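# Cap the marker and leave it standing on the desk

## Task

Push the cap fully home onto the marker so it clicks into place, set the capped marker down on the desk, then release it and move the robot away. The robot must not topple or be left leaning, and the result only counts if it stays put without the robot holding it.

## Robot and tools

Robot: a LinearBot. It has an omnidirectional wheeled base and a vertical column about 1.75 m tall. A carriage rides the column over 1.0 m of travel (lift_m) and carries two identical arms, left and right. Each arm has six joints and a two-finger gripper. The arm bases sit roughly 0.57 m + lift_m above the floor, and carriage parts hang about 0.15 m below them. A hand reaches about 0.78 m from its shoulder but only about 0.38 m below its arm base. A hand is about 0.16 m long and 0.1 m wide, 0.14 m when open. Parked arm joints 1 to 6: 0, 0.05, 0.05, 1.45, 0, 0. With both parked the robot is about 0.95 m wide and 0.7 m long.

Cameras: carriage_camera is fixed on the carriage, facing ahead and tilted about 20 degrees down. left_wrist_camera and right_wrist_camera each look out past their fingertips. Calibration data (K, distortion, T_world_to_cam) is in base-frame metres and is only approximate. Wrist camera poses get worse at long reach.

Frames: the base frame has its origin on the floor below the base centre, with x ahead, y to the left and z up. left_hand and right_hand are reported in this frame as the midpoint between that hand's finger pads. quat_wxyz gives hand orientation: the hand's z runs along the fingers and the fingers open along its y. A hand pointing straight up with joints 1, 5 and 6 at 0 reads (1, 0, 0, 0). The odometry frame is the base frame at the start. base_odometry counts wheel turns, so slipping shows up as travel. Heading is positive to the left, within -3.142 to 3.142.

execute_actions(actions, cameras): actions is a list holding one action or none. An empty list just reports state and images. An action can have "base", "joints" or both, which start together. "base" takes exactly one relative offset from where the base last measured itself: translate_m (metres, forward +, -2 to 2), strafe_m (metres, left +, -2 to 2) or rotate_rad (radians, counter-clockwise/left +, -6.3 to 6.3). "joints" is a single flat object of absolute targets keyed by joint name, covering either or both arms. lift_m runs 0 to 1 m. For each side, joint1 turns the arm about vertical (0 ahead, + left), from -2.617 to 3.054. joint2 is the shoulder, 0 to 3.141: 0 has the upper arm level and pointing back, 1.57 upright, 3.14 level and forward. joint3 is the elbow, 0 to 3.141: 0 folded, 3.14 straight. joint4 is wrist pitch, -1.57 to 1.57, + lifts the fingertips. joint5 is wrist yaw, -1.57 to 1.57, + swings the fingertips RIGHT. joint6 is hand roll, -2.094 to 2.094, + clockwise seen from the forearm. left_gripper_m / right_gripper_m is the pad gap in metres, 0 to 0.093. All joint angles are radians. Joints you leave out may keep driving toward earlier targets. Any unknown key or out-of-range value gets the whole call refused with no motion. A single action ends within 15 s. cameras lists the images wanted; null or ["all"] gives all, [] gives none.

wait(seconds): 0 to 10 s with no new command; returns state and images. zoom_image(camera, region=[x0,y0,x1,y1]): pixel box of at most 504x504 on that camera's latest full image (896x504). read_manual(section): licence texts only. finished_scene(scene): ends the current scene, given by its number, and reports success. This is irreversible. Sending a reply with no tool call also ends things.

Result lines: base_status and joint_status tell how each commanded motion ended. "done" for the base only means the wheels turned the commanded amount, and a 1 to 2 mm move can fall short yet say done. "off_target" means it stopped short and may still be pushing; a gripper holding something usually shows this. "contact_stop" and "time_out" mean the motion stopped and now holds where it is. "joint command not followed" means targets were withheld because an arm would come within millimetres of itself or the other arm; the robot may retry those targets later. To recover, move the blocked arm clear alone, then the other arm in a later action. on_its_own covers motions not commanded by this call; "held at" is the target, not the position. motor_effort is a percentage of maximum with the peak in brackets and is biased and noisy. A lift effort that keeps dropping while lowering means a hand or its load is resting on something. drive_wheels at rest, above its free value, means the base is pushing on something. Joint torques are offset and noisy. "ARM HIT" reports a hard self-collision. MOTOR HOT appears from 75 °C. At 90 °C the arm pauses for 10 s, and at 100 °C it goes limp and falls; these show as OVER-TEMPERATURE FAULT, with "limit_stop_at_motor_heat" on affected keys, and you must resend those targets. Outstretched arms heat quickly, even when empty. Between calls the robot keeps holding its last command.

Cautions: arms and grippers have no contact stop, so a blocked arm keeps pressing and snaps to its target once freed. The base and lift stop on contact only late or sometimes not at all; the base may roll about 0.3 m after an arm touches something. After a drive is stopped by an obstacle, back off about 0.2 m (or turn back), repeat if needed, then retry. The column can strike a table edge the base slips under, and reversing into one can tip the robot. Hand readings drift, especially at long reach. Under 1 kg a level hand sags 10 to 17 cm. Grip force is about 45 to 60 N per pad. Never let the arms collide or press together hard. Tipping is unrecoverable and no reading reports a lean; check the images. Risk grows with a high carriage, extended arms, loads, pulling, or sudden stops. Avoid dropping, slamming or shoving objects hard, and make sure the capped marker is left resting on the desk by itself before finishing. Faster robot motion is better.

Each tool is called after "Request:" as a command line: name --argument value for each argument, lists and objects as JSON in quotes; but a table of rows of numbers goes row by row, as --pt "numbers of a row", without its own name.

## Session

Request:
execute_actions --actions '[]' --cameras '["carriage_camera"]'

Scene clock: 0.00 s.
Joint torques (N m, as the arm reports them, + toward a larger angle): no reading
base_odometry: x=+0.000 y=+0.000 heading=+0.000 (m, m, rad; odometry frame)
base_status: not commanded
joint_positions: lift_m=+0.297 left_joint1_rad=-0.028 left_joint2_rad=+0.080 left_joint3_rad=+0.044 left_joint4_rad=+1.467 left_joint5_rad=+0.054 left_joint6_rad=-0.009 left_gripper_m=+0.095 right_joint1_rad=+0.018 right_joint2_rad=+0.070 right_joint3_rad=+0.055 right_joint4_rad=+1.446 right_joint5_rad=-0.039 right_joint6_rad=+0.014 right_gripper_m=+0.094
joint_status: not commanded
motor_effort: lift_m=+31 drive_wheels=+1 (%)
left_hand: x=+0.2973 y=+0.3009 z=+1.2717 quat_wxyz=(+0.997, +0.028, +0.069, -0.020) (m; base frame)
right_hand: x=+0.2962 y=-0.3040 z=+1.2744 quat_wxyz=(+0.997, -0.019, +0.070, +0.017) (m; base frame)
pictures: carriage_camera
camera_calibration (this result's frames):
carriage_camera: T_world_to_cam=[[0.0198054, -0.999667, 0.0165363, -0.0249189], [-0.358609, -0.0225418, -0.933216, 1.2437], [0.933278, 0.0125526, -0.358936, 0.276251], [0, 0, 0, 1]] pos_world=[0.188675, -0.000343101, 1.2602]
Images, in order (width x height): carriage_camera 896x504.

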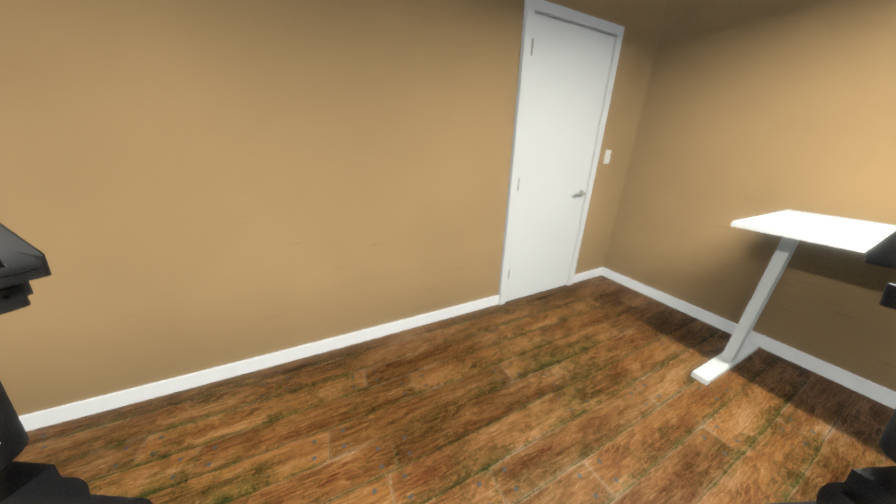

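Request:
execute_actions --actions '[{"base":{"rotate_rad":-1.1},"joints":{"lift_m":0.6}}]' --cameras '["carriage_camera"]'

Request:
execute_actions --actions '[{"base":{"translate_m":0.9}}]' --cameras '["carriage_camera"]'

Scene clock: 4.47 s.
Joint torques (N m, as the arm reports them, + toward a larger angle): left_arm=[-0.46  4.04  7.46 -0.16 -0.13 -0.02] | right_arm=[ 0.03  4.72  7.05 -0.09  0.04  0.09]
base_odometry: x=+0.000 y=+0.000 heading=-1.100 (m, m, rad; odometry frame)
base_status: done
joint_positions: lift_m=+0.600 left_joint1_rad=-0.028 left_joint2_rad=+0.080 left_joint3_rad=+0.044 left_joint4_rad=+1.466 left_joint5_rad=+0.054 left_joint6_rad=-0.009 left_gripper_m=+0.095 right_joint1_rad=+0.018 right_joint2_rad=+0.070 right_joint3_rad=+0.055 right_joint4_rad=+1.446 right_joint5_rad=-0.039 right_joint6_rad=+0.014 right_gripper_m=+0.094
joint_status: all done
motor_effort: lift_m=+32(39) drive_wheels=+3(13) (%)
left_hand: x=+0.2975 y=+0.3009 z=+1.5742 quat_wxyz=(+0.997, +0.028, +0.070, -0.020) (m; base frame)
right_hand: x=+0.2962 y=-0.3040 z=+1.5770 quat_wxyz=(+0.997, -0.019, +0.070, +0.017) (m; base frame)
pictures: carriage_camera
camera_calibration (this result's frames):
carriage_camera: T_world_to_cam=[[0.0198054, -0.999667, 0.0165363, -0.0299221], [-0.358609, -0.0225418, -0.933216, 1.52605], [0.933278, 0.0125526, -0.358936, 0.384853], [0, 0, 0, 1]] pos_world=[0.188675, -0.000343101, 1.56277]
Images, in order (width x height): carriage_camera 896x504.

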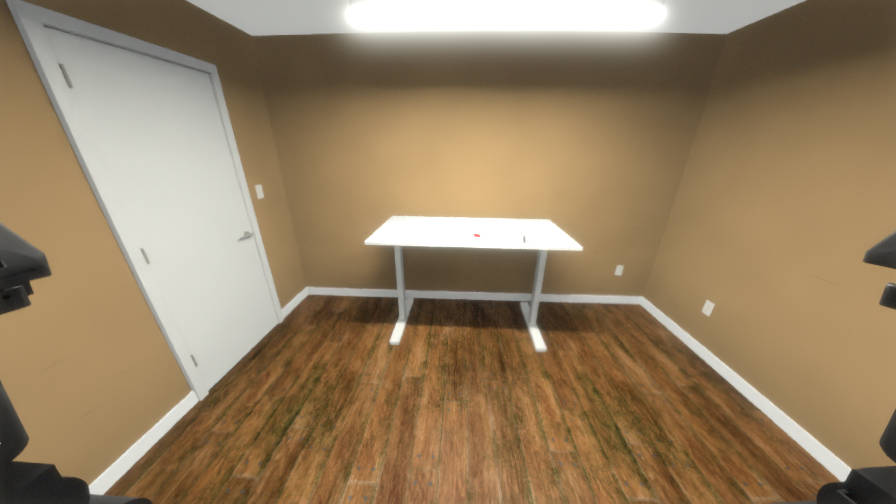

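Scene clock: 8.53 s.
Joint torques (N m, as the arm reports them, + toward a larger angle): left_arm=[-0.46  4.12  7.34 -0.13 -0.12  0.  ] | right_arm=[ 0.03  4.67  6.99 -0.04  0.03  0.1 ]
base_odometry: x=+0.408 y=-0.802 heading=-1.100 (m, m, rad; odometry frame)
base_status: done
joint_positions: lift_m=+0.600 left_joint1_rad=-0.028 left_joint2_rad=+0.080 left_joint3_rad=+0.044 left_joint4_rad=+1.466 left_joint5_rad=+0.054 left_joint6_rad=-0.009 left_gripper_m=+0.095 right_joint1_rad=+0.018 right_joint2_rad=+0.070 right_joint3_rad=+0.055 right_joint4_rad=+1.446 right_joint5_rad=-0.039 right_joint6_rad=+0.014 right_gripper_m=+0.094
joint_status: not commanded
motor_effort: lift_m=+32(33) drive_wheels=-4(15) (%)
left_hand: x=+0.2976 y=+0.3009 z=+1.5742 quat_wxyz=(+0.997, +0.028, +0.070, -0.020) (m; base frame)
right_hand: x=+0.2963 y=-0.3040 z=+1.5770 quat_wxyz=(+0.997, -0.019, +0.070, +0.017) (m; base frame)
pictures: carriage_camera
camera_calibration (this result's frames):
carriage_camera: T_world_to_cam=[[0.0198054, -0.999667, 0.0165363, -0.0299221], [-0.358609, -0.0225418, -0.933216, 1.52605], [0.933278, 0.0125526, -0.358936, 0.384853], [0, 0, 0, 1]] pos_world=[0.188675, -0.000343101, 1.56277]
Images, in order (width x height): carriage_camera 896x504.

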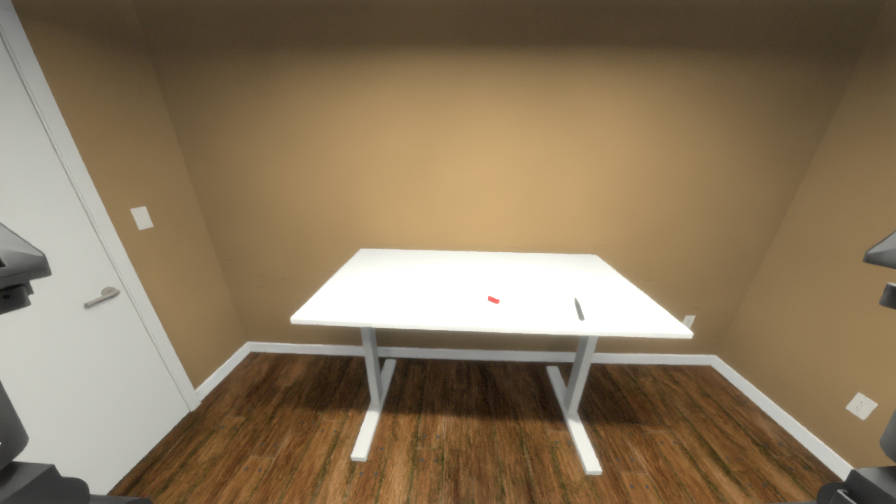

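Request:
execute_actions --actions '[{"base":{"strafe_m":-0.56},"joints":{"lift_m":0.7}}]' --cameras '[]'

Request:
execute_actions --actions '[{"base":{"translate_m":0.52},"joints":{"right_joint1_rad":0.968,"right_joint2_rad":2.56,"right_joint3_rad":1.66,"right_joint4_rad":-0.67,"right_joint5_rad":0,"right_joint6_rad":-2.02,"right_gripper_m":0.07,"left_joint1_rad":0.17,"left_joint2_rad":2.31,"left_joint3_rad":1.16,"left_joint4_rad":-0.42,"left_joint5_rad":0,"left_joint6_rad":-0.7,"left_gripper_m":0.07}}]'

Scene clock: 14.13 s.
Joint torques (N m, as the arm reports them, + toward a larger angle): left_arm=[-0.41  4.12  7.42 -0.14 -0.15 -0.03] | right_arm=[ 0.07  4.7   7.01 -0.07  0.03  0.1 ]
base_odometry: x=-0.091 y=-1.056 heading=-1.100 (m, m, rad; odometry frame)
base_status: done
joint_positions: lift_m=+0.700 left_joint1_rad=-0.028 left_joint2_rad=+0.080 left_joint3_rad=+0.044 left_joint4_rad=+1.466 left_joint5_rad=+0.054 left_joint6_rad=-0.009 left_gripper_m=+0.095 right_joint1_rad=+0.018 right_joint2_rad=+0.070 right_joint3_rad=+0.055 right_joint4_rad=+1.446 right_joint5_rad=-0.039 right_joint6_rad=+0.014 right_gripper_m=+0.094
joint_status: all done
motor_effort: lift_m=+33(39) drive_wheels=-2(5) (%)
left_hand: x=+0.2976 y=+0.3009 z=+1.6742 quat_wxyz=(+0.997, +0.028, +0.070, -0.020) (m; base frame)
right_hand: x=+0.2963 y=-0.3040 z=+1.6769 quat_wxyz=(+0.997, -0.019, +0.070, +0.017) (m; base frame)
pictures: none
No camera images: the call's "cameras" was empty. Leave "cameras" out to get every camera's image.

Scene clock: 17.30 s.
Joint torques (N m, as the arm reports them, + toward a larger angle): left_arm=[  0.06 -11.7    5.56   0.53  -0.21  -0.06] | right_arm=[  0.12 -14.49   6.54   0.31  -0.04   0.04]
base_odometry: x=+0.144 y=-1.520 heading=-1.101 (m, m, rad; odometry frame)
base_status: done
joint_positions: lift_m=+0.700 left_joint1_rad=+0.163 left_joint2_rad=+2.306 left_joint3_rad=+1.157 left_joint4_rad=-0.415 left_joint5_rad=+0.005 left_joint6_rad=-0.695 left_gripper_m=+0.070 right_joint1_rad=+0.968 right_joint2_rad=+2.553 right_joint3_rad=+1.655 right_joint4_rad=-0.660 right_joint5_rad=-0.004 right_joint6_rad=-2.014 right_gripper_m=+0.070
joint_status: all done
motor_effort: lift_m=+33(33) drive_wheels=-5(11) (%)
left_hand: x=+0.6089 y=+0.3679 z=+1.1096 quat_wxyz=(+0.003, -0.416, +0.909, -0.003) (m; base frame)
right_hand: x=+0.5101 y=+0.0534 z=+1.1054 quat_wxyz=(+0.007, -0.997, +0.080, -0.002) (m; base frame)
pictures: carriage_camera, left_wrist_camera, right_wrist_camera
camera_calibration (this result's frames):
carriage_camera: T_world_to_cam=[[0.0198054, -0.999667, 0.0165363, -0.0315753], [-0.358609, -0.0225418, -0.933216, 1.61935], [0.933278, 0.0125526, -0.358936, 0.420735], [0, 0, 0, 1]] pos_world=[0.188675, -0.000343101, 1.66274]
left_wrist_camera: T_world_to_cam=[[0.771126, -0.63599, -0.0296941, -0.198098], [-0.525356, -0.661945, 0.53463, -0.0188386], [-0.359676, -0.396667, -0.844564, 1.42442], [0, 0, 0, 1]] pos_world=[0.65519, 0.426563, 1.2072]
right_wrist_camera: T_world_to_cam=[[0.162693, 0.985554, 0.0470525, -0.191761], [0.775974, -0.157259, 0.610847, -1.06059], [0.609422, -0.0628691, -0.79035, 0.692515], [0, 0, 0, 1]] pos_world=[0.432158, 0.06574, 1.20421]
Images, in order (width x height): carriage_camera 896x504, left_wrist_camera 896x504, right_wrist_camera 896x504.

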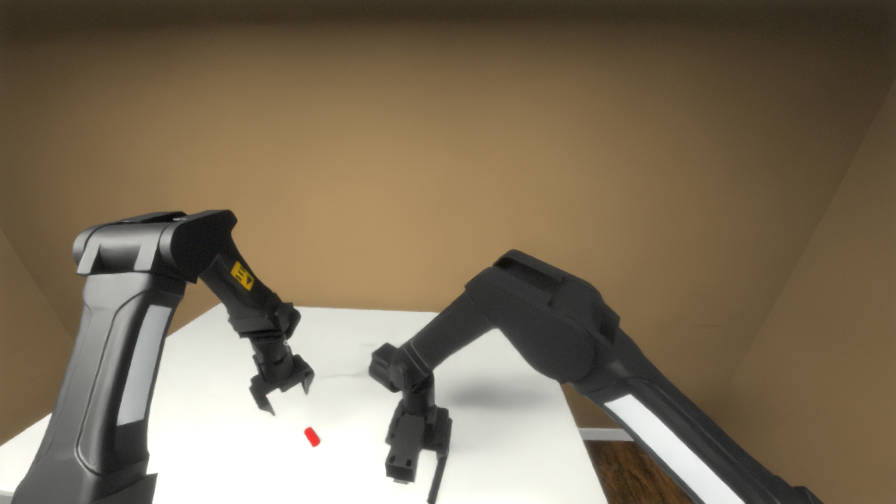

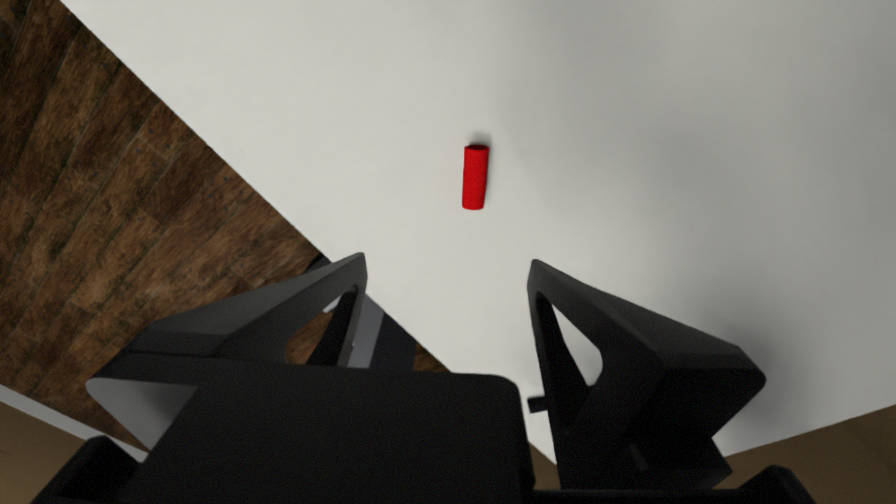

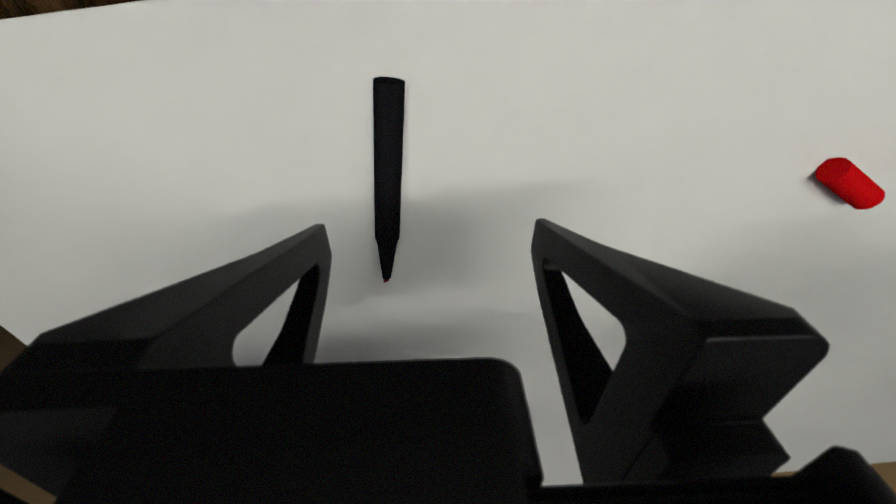

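Request:
execute_actions --actions '[{"base":{"strafe_m":-0.022},"joints":{"lift_m":0.62,"right_joint6_rad":-1.95}}]' --cameras '["left_wrist_camera","right_wrist_camera"]'

Scene clock: 19.50 s.
Joint torques (N m, as the arm reports them, + toward a larger angle): left_arm=[ -0.05 -11.56   5.74   0.47  -0.15  -0.06] | right_arm=[  0.11 -14.41   6.55   0.41  -0.06   0.13]
base_odometry: x=+0.125 y=-1.530 heading=-1.101 (m, m, rad; odometry frame)
base_status: done
joint_positions: lift_m=+0.620 left_joint1_rad=+0.164 left_joint2_rad=+2.306 left_joint3_rad=+1.157 left_joint4_rad=-0.416 left_joint5_rad=+0.003 left_joint6_rad=-0.695 left_gripper_m=+0.070 right_joint1_rad=+0.968 right_joint2_rad=+2.553 right_joint3_rad=+1.655 right_joint4_rad=-0.666 right_joint5_rad=-0.002 right_joint6_rad=-1.954 right_gripper_m=+0.070
joint_status: all done
motor_effort: lift_m=+29(29) drive_wheels=+1(13) (%)
left_hand: x=+0.6084 y=+0.3685 z=+1.0299 quat_wxyz=(+0.002, -0.416, +0.909, -0.002) (m; base frame)
right_hand: x=+0.5095 y=+0.0520 z=+1.0256 quat_wxyz=(+0.004, -0.994, +0.110, -0.001) (m; base frame)
pictures: left_wrist_camera, right_wrist_camera
camera_calibration (this result's frames):
left_wrist_camera: T_world_to_cam=[[0.771561, -0.635328, -0.0324203, -0.19742], [-0.523838, -0.663427, 0.534283, 0.0239092], [-0.360954, -0.395249, -0.844684, 1.35753], [0, 0, 0, 1]] pos_world=[0.654851, 0.426996, 1.12751]
right_wrist_camera: T_world_to_cam=[[0.221536, 0.974292, 0.0409445, -0.209672], [0.766989, -0.200021, 0.609689, -1.00362], [0.602205, -0.103664, -0.791583, 0.636855], [0, 0, 0, 1]] pos_world=[0.432696, 0.0695554, 1.1246]
Images, in order (width x height): left_wrist_camera 896x504, right_wrist_camera 896x504.

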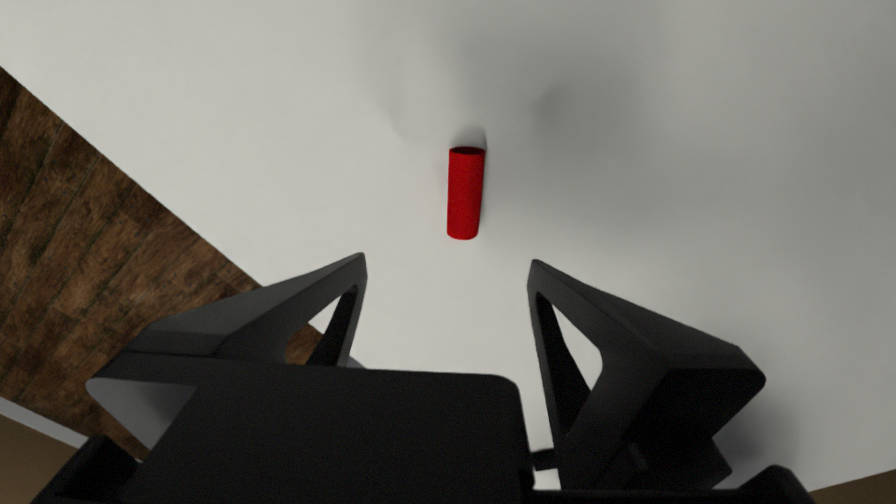

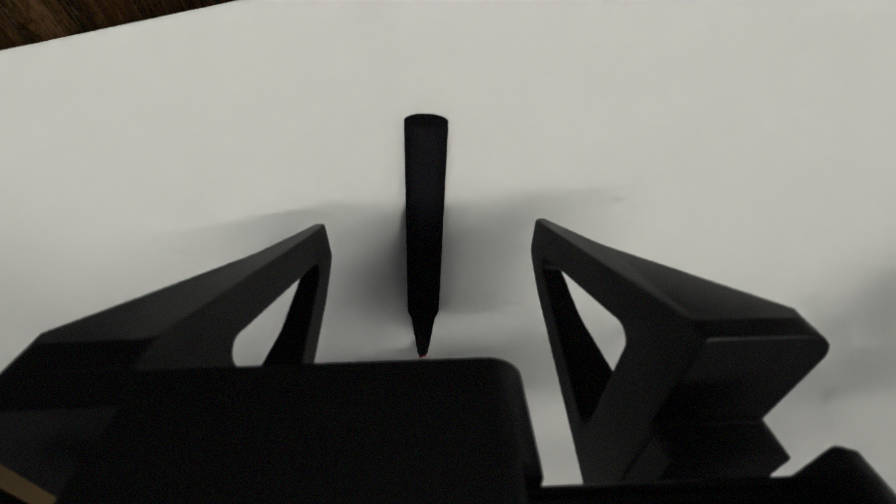

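Request:
execute_actions --actions '[{"base":{"translate_m":0.013},"joints":{"lift_m":0.57}}]' --cameras '["left_wrist_camera","right_wrist_camera"]'

Scene clock: 21.10 s.
Joint torques (N m, as the arm reports them, + toward a larger angle): left_arm=[ -0.05 -11.85   5.44   0.47  -0.18  -0.06] | right_arm=[  0.11 -14.77   6.53   0.39  -0.05   0.13]
base_odometry: x=+0.130 y=-1.542 heading=-1.101 (m, m, rad; odometry frame)
base_status: done
joint_positions: lift_m=+0.570 left_joint1_rad=+0.164 left_joint2_rad=+2.310 left_joint3_rad=+1.157 left_joint4_rad=-0.417 left_joint5_rad=+0.002 left_joint6_rad=-0.695 left_gripper_m=+0.070 right_joint1_rad=+0.967 right_joint2_rad=+2.558 right_joint3_rad=+1.655 right_joint4_rad=-0.667 right_joint5_rad=-0.001 right_joint6_rad=-1.954 right_gripper_m=+0.070
joint_status: all done
motor_effort: lift_m=+29(30) drive_wheels=-3(10) (%)
left_hand: x=+0.6075 y=+0.3684 z=+0.9788 quat_wxyz=(+0.000, -0.416, +0.909, -0.001) (m; base frame)
right_hand: x=+0.5089 y=+0.0503 z=+0.9734 quat_wxyz=(+0.001, -0.994, +0.110, +0.000) (m; base frame)
pictures: left_wrist_camera, right_wrist_camera
camera_calibration (this result's frames):
left_wrist_camera: T_world_to_cam=[[0.771433, -0.635336, -0.0352165, -0.195586], [-0.521788, -0.663297, 0.536446, 0.0472717], [-0.364182, -0.395456, -0.8432, 1.31453], [0, 0, 0, 1]] pos_world=[0.654275, 0.42693, 1.07616]
right_wrist_camera: T_world_to_cam=[[0.222406, 0.974351, 0.0342889, -0.199717], [0.768828, -0.196903, 0.608385, -0.971463], [0.599533, -0.108946, -0.792901, 0.598587], [0, 0, 0, 1]] pos_world=[0.432434, 0.0685242, 1.07249]
Images, in order (width x height): left_wrist_camera 896x504, right_wrist_camera 896x504.

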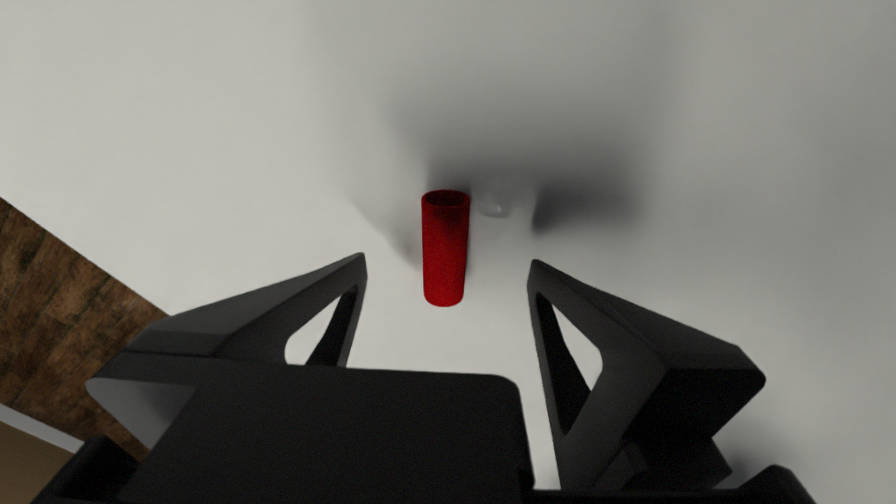

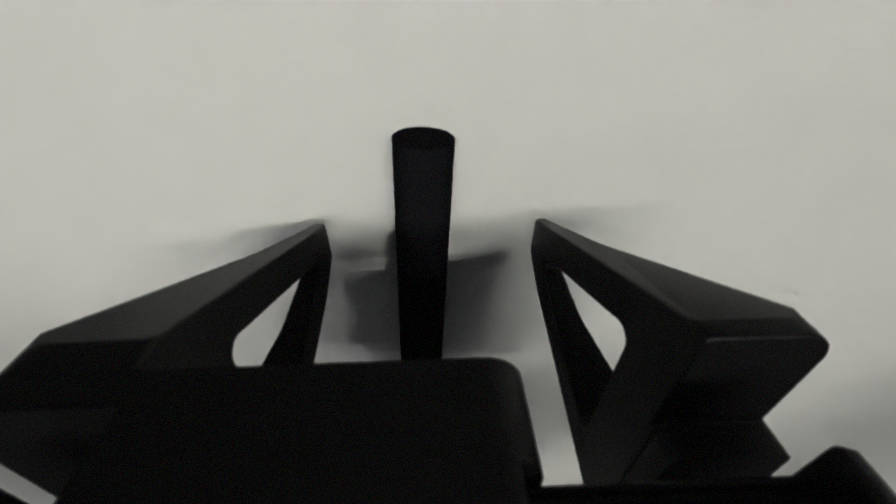

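Request:
zoom_image --camera "left_wrist_camera" --region '[380,170,520,320]'

Region (380, 170, 520, 320) of left_wrist_camera's 896x504 image, scaled by 3.360, with more detail than that image has; it fills the left 470 columns of this view, and the rest is white.

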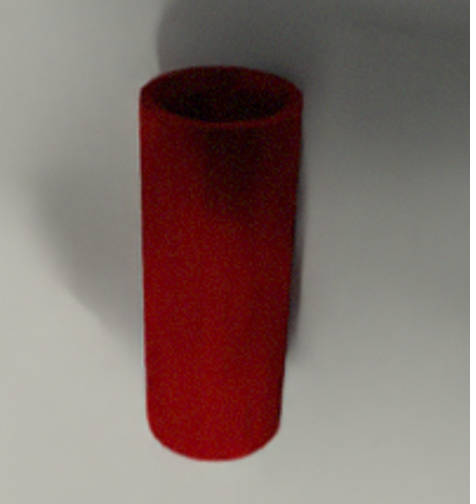

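Request:
execute_actions --actions '[{"base":{"translate_m":-0.016},"joints":{"lift_m":0.558}}]' --cameras '[]'

Request:
execute_actions --actions '[{"joints":{"right_gripper_m":0}}]' --cameras '["right_wrist_camera"]'

Request:
execute_actions --actions '[{"base":{"translate_m":0.022},"joints":{"lift_m":0.62}}]' --cameras '[]'

Request:
execute_actions --actions '[{"base":{"strafe_m":0.142},"joints":{"left_joint1_rad":-0.24,"left_joint6_rad":2.04,"right_joint1_rad":0.3,"right_joint2_rad":1.7,"right_joint3_rad":1.0,"right_joint4_rad":0.7,"right_joint5_rad":0.62,"right_joint6_rad":1.57}}]'

Scene clock: 26.00 s.
Joint torques (N m, as the arm reports them, + toward a larger angle): left_arm=[ -0.05 -11.96   5.58   0.52  -0.18  -0.06] | right_arm=[  0.2  -15.04   6.48   0.35  -0.05   0.12]
base_odometry: x=+0.123 y=-1.528 heading=-1.101 (m, m, rad; odometry frame)
base_status: done
joint_positions: lift_m=+0.558 left_joint1_rad=+0.164 left_joint2_rad=+2.312 left_joint3_rad=+1.157 left_joint4_rad=-0.419 left_joint5_rad=+0.002 left_joint6_rad=-0.696 left_gripper_m=+0.070 right_joint1_rad=+0.967 right_joint2_rad=+2.560 right_joint3_rad=+1.655 right_joint4_rad=-0.668 right_joint5_rad=+0.000 right_joint6_rad=-1.954 right_gripper_m=+0.070
joint_status: all done
motor_effort: lift_m=+29(31) drive_wheels=-2(5) (%)
left_hand: x=+0.6064 y=+0.3684 z=+0.9661 quat_wxyz=(-0.002, -0.417, +0.909, -0.001) (m; base frame)
right_hand: x=+0.5087 y=+0.0497 z=+0.9604 quat_wxyz=(-0.001, -0.994, +0.110, +0.001) (m; base frame)
pictures: none
No camera images: the call's "cameras" was empty. Leave "cameras" out to get every camera's image.

Scene clock: 26.67 s.
Joint torques (N m, as the arm reports them, + toward a larger angle): left_arm=[ -0.1  -12.02   5.71   0.51  -0.16  -0.05] | right_arm=[  0.16 -15.05   6.49   0.38  -0.09   0.13]
base_odometry: x=+0.123 y=-1.528 heading=-1.101 (m, m, rad; odometry frame)
base_status: not commanded
joint_positions: lift_m=+0.558 left_joint1_rad=+0.164 left_joint2_rad=+2.312 left_joint3_rad=+1.157 left_joint4_rad=-0.419 left_joint5_rad=+0.002 left_joint6_rad=-0.696 left_gripper_m=+0.070 right_joint1_rad=+0.967 right_joint2_rad=+2.560 right_joint3_rad=+1.655 right_joint4_rad=-0.668 right_joint5_rad=+0.000 right_joint6_rad=-1.954 right_gripper_m=+0.017
joint_status: right_gripper_m off_target (ended at +0.017, target +0.000)
motor_effort: lift_m=+30(30) drive_wheels=-2(2) (%)
left_hand: x=+0.6064 y=+0.3684 z=+0.9661 quat_wxyz=(-0.002, -0.417, +0.909, -0.001) (m; base frame)
right_hand: x=+0.5087 y=+0.0497 z=+0.9604 quat_wxyz=(-0.001, -0.994, +0.110, +0.001) (m; base frame)
pictures: right_wrist_camera
camera_calibration (this result's frames):
right_wrist_camera: T_world_to_cam=[[0.222795, 0.97436, 0.0313858, -0.195978], [0.769103, -0.195462, 0.608502, -0.963846], [0.599035, -0.111433, -0.792931, 0.588757], [0, 0, 0, 1]] pos_world=[0.432273, 0.0681642, 1.0595]
Images, in order (width x height): right_wrist_camera 896x504.

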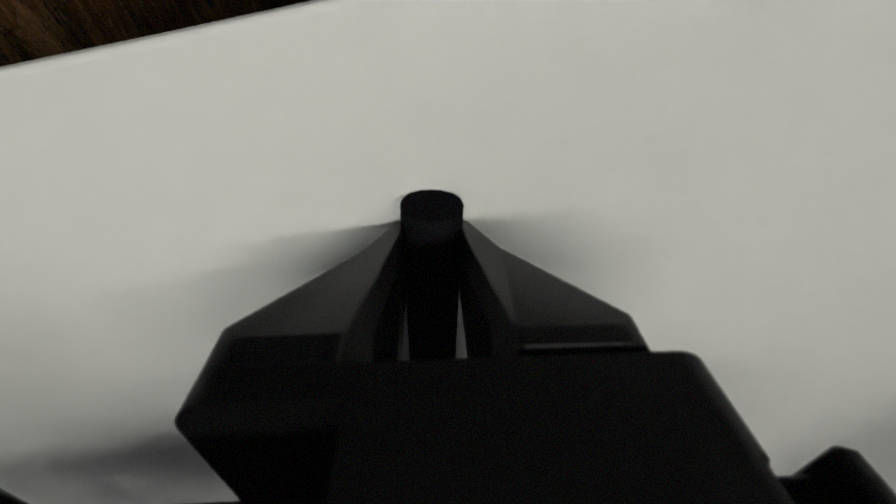

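Scene clock: 27.57 s.
Joint torques (N m, as the arm reports them, + toward a larger angle): left_arm=[ -0.02 -11.78   5.64   0.52  -0.16  -0.07] | right_arm=[  0.25 -14.92   6.59   0.4   -0.06   0.13]
base_odometry: x=+0.133 y=-1.547 heading=-1.101 (m, m, rad; odometry frame)
base_status: done
joint_positions: lift_m=+0.620 left_joint1_rad=+0.164 left_joint2_rad=+2.309 left_joint3_rad=+1.157 left_joint4_rad=-0.419 left_joint5_rad=+0.001 left_joint6_rad=-0.696 left_gripper_m=+0.070 right_joint1_rad=+0.966 right_joint2_rad=+2.557 right_joint3_rad=+1.655 right_joint4_rad=-0.669 right_joint5_rad=+0.000 right_joint6_rad=-1.954 right_gripper_m=+0.017
joint_status: all done
motor_effort: lift_m=+32(39) drive_wheels=-3(3) (%)
left_hand: x=+0.6072 y=+0.3686 z=+1.0289 quat_wxyz=(+0.000, -0.417, +0.909, -0.001) (m; base frame)
right_hand: x=+0.5092 y=+0.0500 z=+1.0235 quat_wxyz=(+0.000, -0.994, +0.110, +0.000) (m; base frame)
pictures: none
No camera images: the call's "cameras" was empty. Leave "cameras" out to get every camera's image.

Scene clock: 30.07 s.
Joint torques (N m, as the arm reports them, + toward a larger angle): left_arm=[ -0.27 -11.65   5.39   0.38  -0.07   0.05] | right_arm=[ -0.02 -10.19   6.87   2.51   0.04   0.08]
base_odometry: x=+0.260 y=-1.483 heading=-1.101 (m, m, rad; odometry frame)
base_status: done
joint_positions: lift_m=+0.620 left_joint1_rad=-0.243 left_joint2_rad=+2.309 left_joint3_rad=+1.157 left_joint4_rad=-0.419 left_joint5_rad=+0.003 left_joint6_rad=+2.036 left_gripper_m=+0.070 right_joint1_rad=+0.301 right_joint2_rad=+1.705 right_joint3_rad=+1.023 right_joint4_rad=+0.693 right_joint5_rad=+0.618 right_joint6_rad=+1.563 right_gripper_m=+0.017
joint_status: all done
motor_effort: lift_m=+32(32) drive_wheels=+1(12) (%)
left_hand: x=+0.6014 y=+0.2260 z=+1.0289 quat_wxyz=(+0.001, +0.909, +0.418, -0.001) (m; base frame)
right_hand: x=+0.7643 y=-0.2588 z=+1.4348 quat_wxyz=(+0.575, +0.570, +0.414, +0.416) (m; base frame)
pictures: carriage_camera, left_wrist_camera, right_wrist_camera
camera_calibration (this result's frames):
carriage_camera: T_world_to_cam=[[0.0198054, -0.999667, 0.0165363, -0.0302528], [-0.358609, -0.0225418, -0.933216, 1.54471], [0.933278, 0.0125526, -0.358936, 0.39203], [0, 0, 0, 1]] pos_world=[0.188675, -0.000343101, 1.58276]
left_wrist_camera: T_world_to_cam=[[-0.773386, 0.632694, -0.0396399, 0.367492], [0.51862, 0.667426, 0.534393, -1.00159], [0.364564, 0.392734, -0.844306, 0.683009], [0, 0, 0, 1]] pos_world=[0.554658, 0.167736, 1.12648]
right_wrist_camera: T_world_to_cam=[[-0.0229335, 0.00965531, -0.99969, 1.45022], [-0.332229, 0.94305, 0.0167298, 0.476011], [0.94292, 0.33251, -0.0184196, -0.481758], [0, 0, 0, 1]] pos_world=[0.645663, -0.302715, 1.43293]
Images, in order (width x height): carriage_camera 896x504, left_wrist_camera 896x504, right_wrist_camera 896x504.

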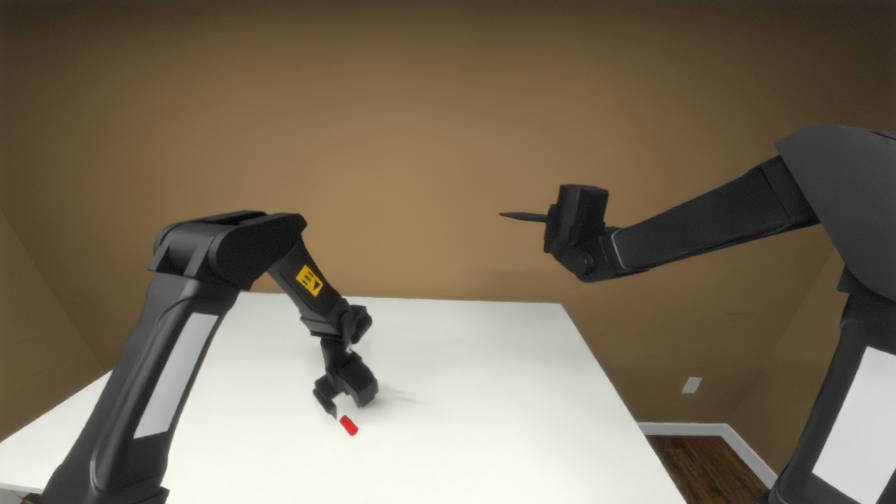

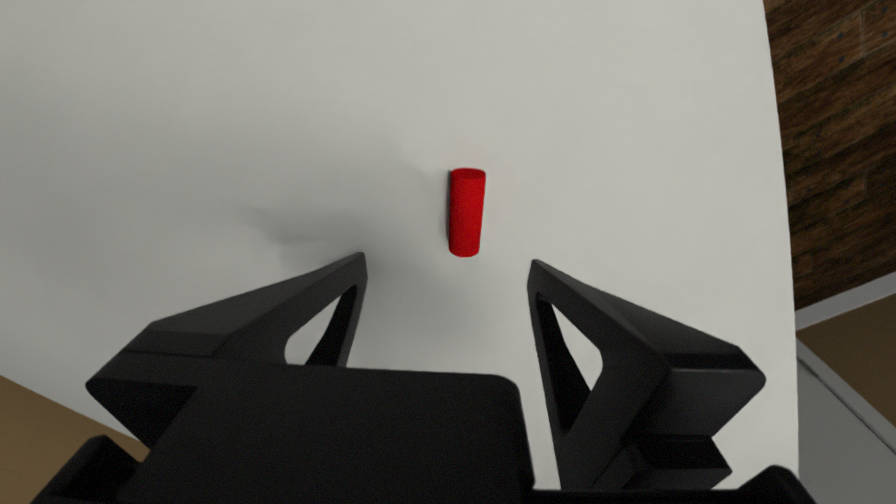

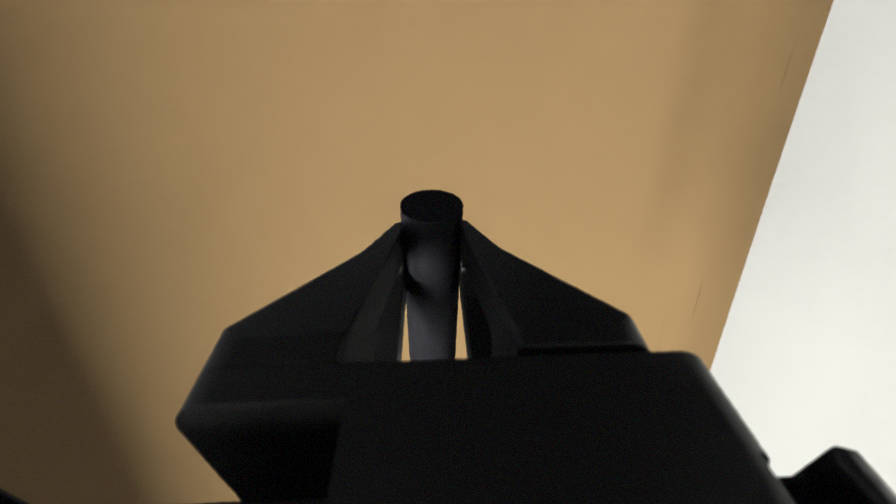

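Request:
execute_actions --actions '[{"base":{"strafe_m":0.008},"joints":{"lift_m":0.553}}]' --cameras '[]'

Request:
execute_actions --actions '[{"joints":{"left_gripper_m":0}}]' --cameras '[]'

Request:
execute_actions --actions '[{"joints":{"lift_m":0.64,"left_joint1_rad":-0.69,"left_joint2_rad":1.7,"left_joint3_rad":1.0,"left_joint4_rad":0.7,"left_joint5_rad":-0.69,"left_joint6_rad":-1.57,"right_joint1_rad":0.64,"right_joint5_rad":0.64}}]' --cameras '["left_wrist_camera","carriage_camera"]'

Request:
zoom_image --camera "left_wrist_camera" --region '[390,270,510,390]'

Scene clock: 33.97 s.
Joint torques (N m, as the arm reports them, + toward a larger angle): left_arm=[ -0.29 -11.98   5.43   0.37  -0.07   0.02] | right_arm=[-0.1  -9.92  8.26  2.53  0.02  0.09]
base_odometry: x=+0.267 y=-1.480 heading=-1.101 (m, m, rad; odometry frame)
base_status: done
joint_positions: lift_m=+0.553 left_joint1_rad=-0.242 left_joint2_rad=+2.310 left_joint3_rad=+1.157 left_joint4_rad=-0.419 left_joint5_rad=+0.001 left_joint6_rad=+2.036 left_gripper_m=+0.070 right_joint1_rad=+0.302 right_joint2_rad=+1.705 right_joint3_rad=+1.006 right_joint4_rad=+0.693 right_joint5_rad=+0.619 right_joint6_rad=+1.563 right_gripper_m=+0.017
joint_status: all done
motor_effort: lift_m=+29(29) drive_wheels=-1(9) (%)
left_hand: x=+0.6011 y=+0.2270 z=+0.9615 quat_wxyz=(+0.000, +0.908, +0.419, -0.001) (m; base frame)
right_hand: x=+0.7623 y=-0.2592 z=+1.3608 quat_wxyz=(+0.573, +0.572, +0.419, +0.411) (m; base frame)
pictures: none
No camera images: the call's "cameras" was empty. Leave "cameras" out to get every camera's image.

Scene clock: 34.63 s.
Joint torques (N m, as the arm reports them, + toward a larger angle): left_arm=[ -0.31 -11.84   5.41   0.34  -0.07   0.03] | right_arm=[ -0.06 -10.01   8.29   2.51   0.04   0.08]
base_odometry: x=+0.267 y=-1.480 heading=-1.101 (m, m, rad; odometry frame)
base_status: not commanded
joint_positions: lift_m=+0.553 left_joint1_rad=-0.242 left_joint2_rad=+2.310 left_joint3_rad=+1.157 left_joint4_rad=-0.419 left_joint5_rad=+0.001 left_joint6_rad=+2.036 left_gripper_m=+0.019 right_joint1_rad=+0.302 right_joint2_rad=+1.705 right_joint3_rad=+1.006 right_joint4_rad=+0.693 right_joint5_rad=+0.619 right_joint6_rad=+1.563 right_gripper_m=+0.017
joint_status: left_gripper_m off_target (ended at +0.019, target +0.000)
motor_effort: lift_m=+29(29) drive_wheels=+0(1) (%)
left_hand: x=+0.6011 y=+0.2270 z=+0.9615 quat_wxyz=(+0.000, +0.908, +0.419, -0.001) (m; base frame)
right_hand: x=+0.7623 y=-0.2592 z=+1.3608 quat_wxyz=(+0.573, +0.572, +0.419, +0.411) (m; base frame)
pictures: none
No camera images: the call's "cameras" was empty. Leave "cameras" out to get every camera's image.

Scene clock: 37.17 s.
Joint torques (N m, as the arm reports them, + toward a larger angle): left_arm=[-0.22 -9.38  8.74  2.26 -0.16  0.02] | right_arm=[ -0.41 -10.02   8.29   2.44   0.04   0.08]
base_odometry: x=+0.267 y=-1.480 heading=-1.101 (m, m, rad; odometry frame)
base_status: not commanded
joint_positions: lift_m=+0.640 left_joint1_rad=-0.693 left_joint2_rad=+1.700 left_joint3_rad=+1.002 left_joint4_rad=+0.697 left_joint5_rad=-0.684 left_joint6_rad=-1.566 left_gripper_m=+0.019 right_joint1_rad=+0.645 right_joint2_rad=+1.705 right_joint3_rad=+1.006 right_joint4_rad=+0.698 right_joint5_rad=+0.638 right_joint6_rad=+1.564 right_gripper_m=+0.017
joint_status: all done
motor_effort: lift_m=+32(40) drive_wheels=+1(1) (%)
left_hand: x=+0.7040 y=+0.0834 z=+1.4490 quat_wxyz=(+0.499, -0.497, +0.504, -0.501) (m; base frame)
right_hand: x=+0.7155 y=-0.0963 z=+1.4487 quat_wxyz=(+0.500, +0.496, +0.504, +0.500) (m; base frame)
pictures: carriage_camera, left_wrist_camera
camera_calibration (this result's frames):
carriage_camera: T_world_to_cam=[[0.0198054, -0.999667, 0.0165363, -0.0305847], [-0.358609, -0.0225418, -0.933216, 1.56344], [0.933278, 0.0125526, -0.358936, 0.399234], [0, 0, 0, 1]] pos_world=[0.188675, -0.000343101, 1.60284]
left_wrist_camera: T_world_to_cam=[[0.0385274, 0.0172466, 0.999109, -1.47171], [-0.543485, -0.838671, 0.0354349, 0.412258], [0.838534, -0.544366, -0.0229386, -0.389351], [0, 0, 0, 1]] pos_world=[0.607242, 0.159182, 1.44686]
Images, in order (width x height): carriage_camera 896x504, left_wrist_camera 896x504.

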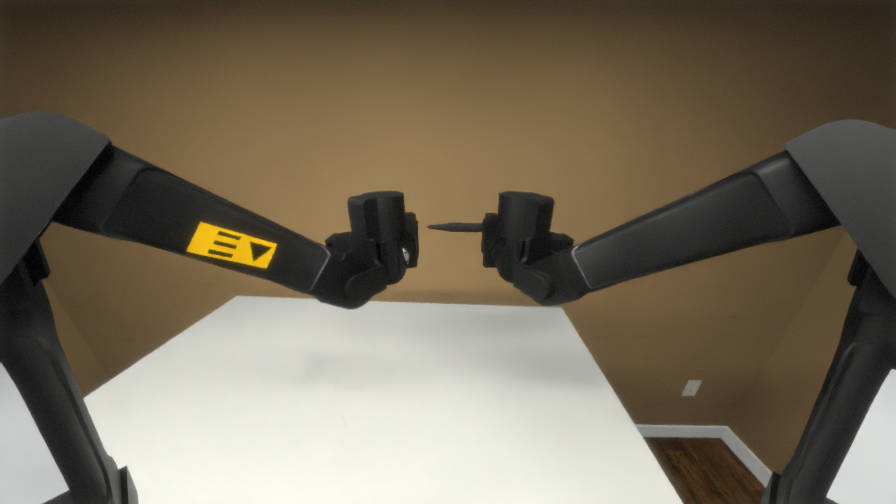

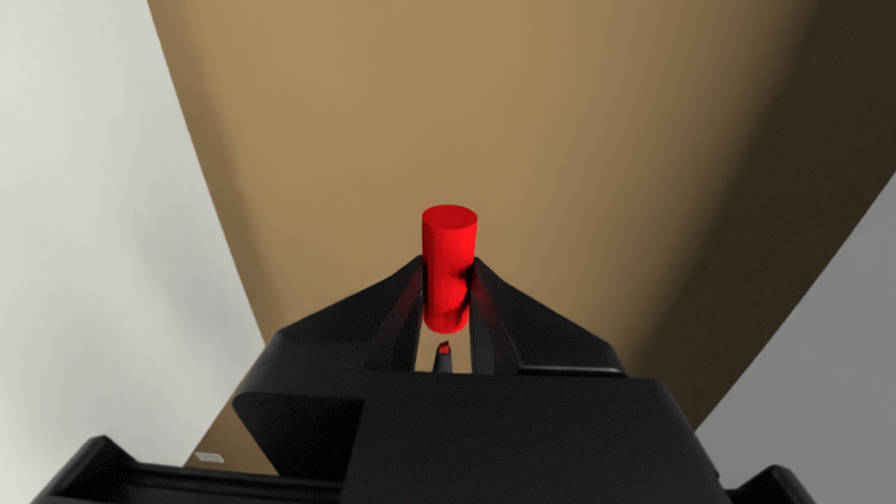

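Region (390, 270, 510, 390) of left_wrist_camera's 896x504 image, scaled by 4.200, with more detail than that image has.

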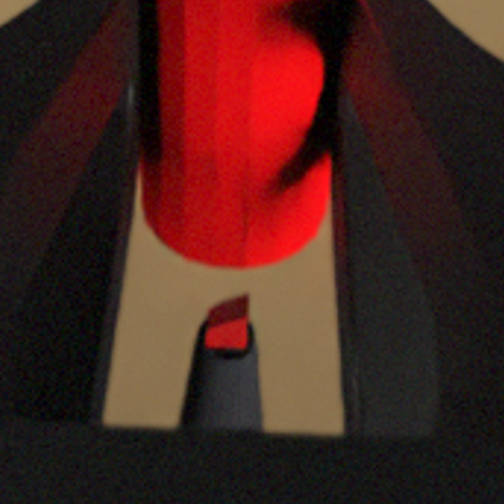

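Nib-to-cap ratio suggests they're aligned.

Request:
execute_actions --actions '[{"joints":{"left_joint1_rad":-0.765,"left_joint5_rad":-0.76,"right_joint1_rad":0.715,"right_joint5_rad":0.715}}]' --cameras '["left_wrist_camera"]'

Request:
zoom_image --camera "left_wrist_camera" --region '[390,270,510,390]'

Scene clock: 39.47 s.
Joint torques (N m, as the arm reports them, + toward a larger angle): left_arm=[-0.65 -9.3   8.68  2.21 -0.08  0.02] | right_arm=[ -0.04 -10.     8.23   2.39   0.05   0.09]
base_odometry: x=+0.267 y=-1.480 heading=-1.101 (m, m, rad; odometry frame)
base_status: not commanded
joint_positions: lift_m=+0.640 left_joint1_rad=-0.762 left_joint2_rad=+1.700 left_joint3_rad=+1.002 left_joint4_rad=+0.697 left_joint5_rad=-0.762 left_joint6_rad=-1.566 left_gripper_m=+0.019 right_joint1_rad=+0.716 right_joint2_rad=+1.705 right_joint3_rad=+1.006 right_joint4_rad=+0.698 right_joint5_rad=+0.712 right_joint6_rad=+1.564 right_gripper_m=+0.017
joint_status: all done
motor_effort: lift_m=+31(32) drive_wheels=+0(1) (%)
left_hand: x=+0.6878 y=+0.0667 z=+1.4490 quat_wxyz=(+0.501, -0.499, +0.502, -0.499) (m; base frame)
right_hand: x=+0.6997 y=-0.0775 z=+1.4487 quat_wxyz=(+0.501, +0.497, +0.503, +0.499) (m; base frame)
pictures: left_wrist_camera
camera_calibration (this result's frames):
left_wrist_camera: T_world_to_cam=[[0.0383477, 0.0175312, 0.999111, -1.47071], [-0.536429, -0.843203, 0.0353846, 0.384969], [0.843074, -0.537309, -0.0229307, -0.3885], [0, 0, 0, 1]] pos_world=[0.590441, 0.141646, 1.44687]
Images, in order (width x height): left_wrist_camera 896x504.

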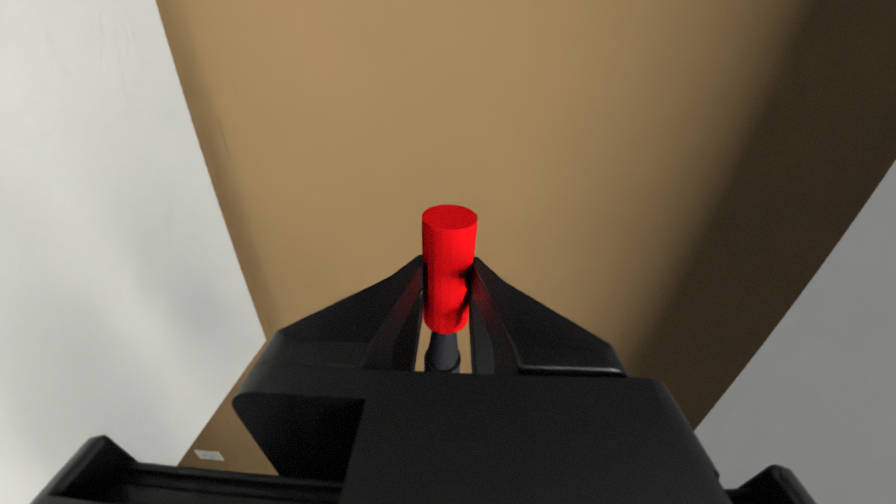

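Region (390, 270, 510, 390) of left_wrist_camera's 896x504 image, scaled by 4.200, with more detail than that image has.

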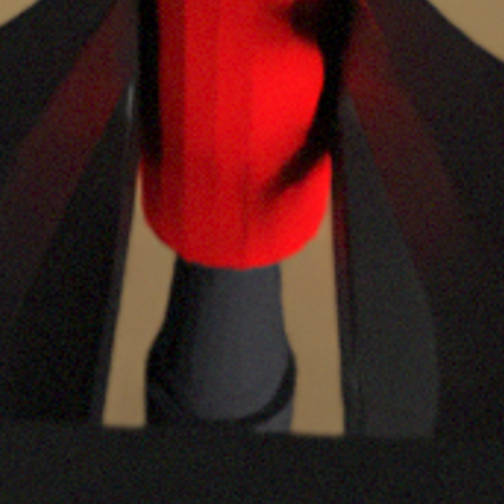

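Request:
execute_actions --actions '[{"joints":{"left_joint1_rad":-0.835,"right_joint1_rad":0.795}}]' --cameras '["left_wrist_camera"]'

Request:
zoom_image --camera "left_wrist_camera" --region '[390,270,510,390]'

Scene clock: 41.80 s.
Joint torques (N m, as the arm reports them, + toward a larger angle): left_arm=[-1.93 -9.36  8.58  2.18  0.39  0.02] | right_arm=[ 1.49 -9.99  8.23  2.34 -0.34  0.06]
base_odometry: x=+0.267 y=-1.480 heading=-1.101 (m, m, rad; odometry frame)
base_status: not commanded
joint_positions: lift_m=+0.640 left_joint1_rad=-0.811 left_joint2_rad=+1.700 left_joint3_rad=+1.002 left_joint4_rad=+0.697 left_joint5_rad=-0.802 left_joint6_rad=-1.566 left_gripper_m=+0.019 right_joint1_rad=+0.777 right_joint2_rad=+1.705 right_joint3_rad=+1.006 right_joint4_rad=+0.698 right_joint5_rad=+0.747 right_joint6_rad=+1.565 right_gripper_m=+0.017
joint_status: left_joint1_rad off_target (ended at -0.811, target -0.835); the others done
motor_effort: lift_m=+31(31) drive_wheels=+0(1) (%)
left_hand: x=+0.6755 y=+0.0528 z=+1.4488 quat_wxyz=(+0.499, -0.496, +0.504, -0.501) (m; base frame)
right_hand: x=+0.6848 y=-0.0569 z=+1.4487 quat_wxyz=(+0.494, +0.491, +0.509, +0.506) (m; base frame)
pictures: left_wrist_camera
camera_calibration (this result's frames):
left_wrist_camera: T_world_to_cam=[[0.0390127, 0.0166081, 0.999101, -1.47023], [-0.544108, -0.838277, 0.035181, 0.371862], [0.838108, -0.544991, -0.0236669, -0.380727], [0, 0, 0, 1]] pos_world=[0.578781, 0.128648, 1.44682]
Images, in order (width x height): left_wrist_camera 896x504.

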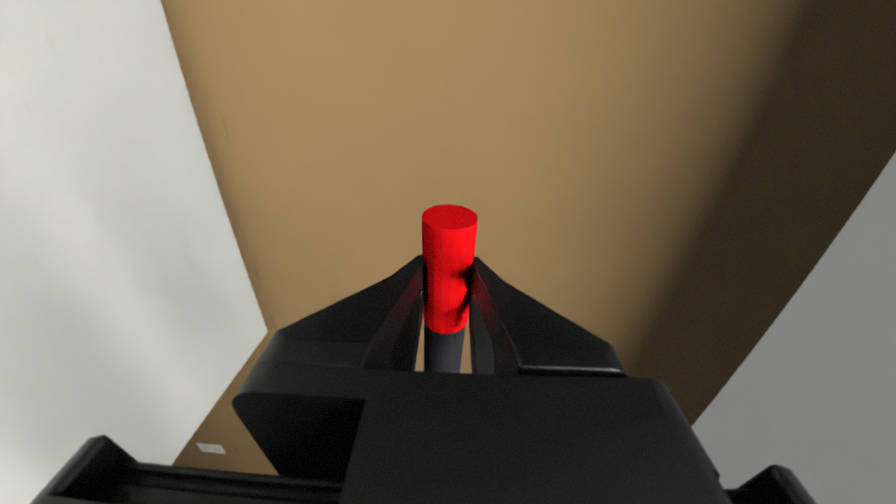

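Region (390, 270, 510, 390) of left_wrist_camera's 896x504 image, scaled by 4.200, with more detail than that image has.

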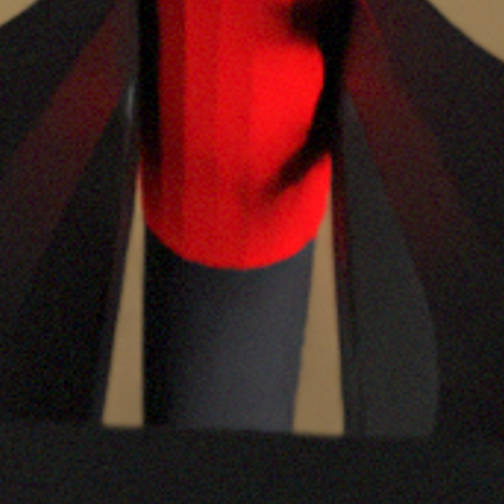

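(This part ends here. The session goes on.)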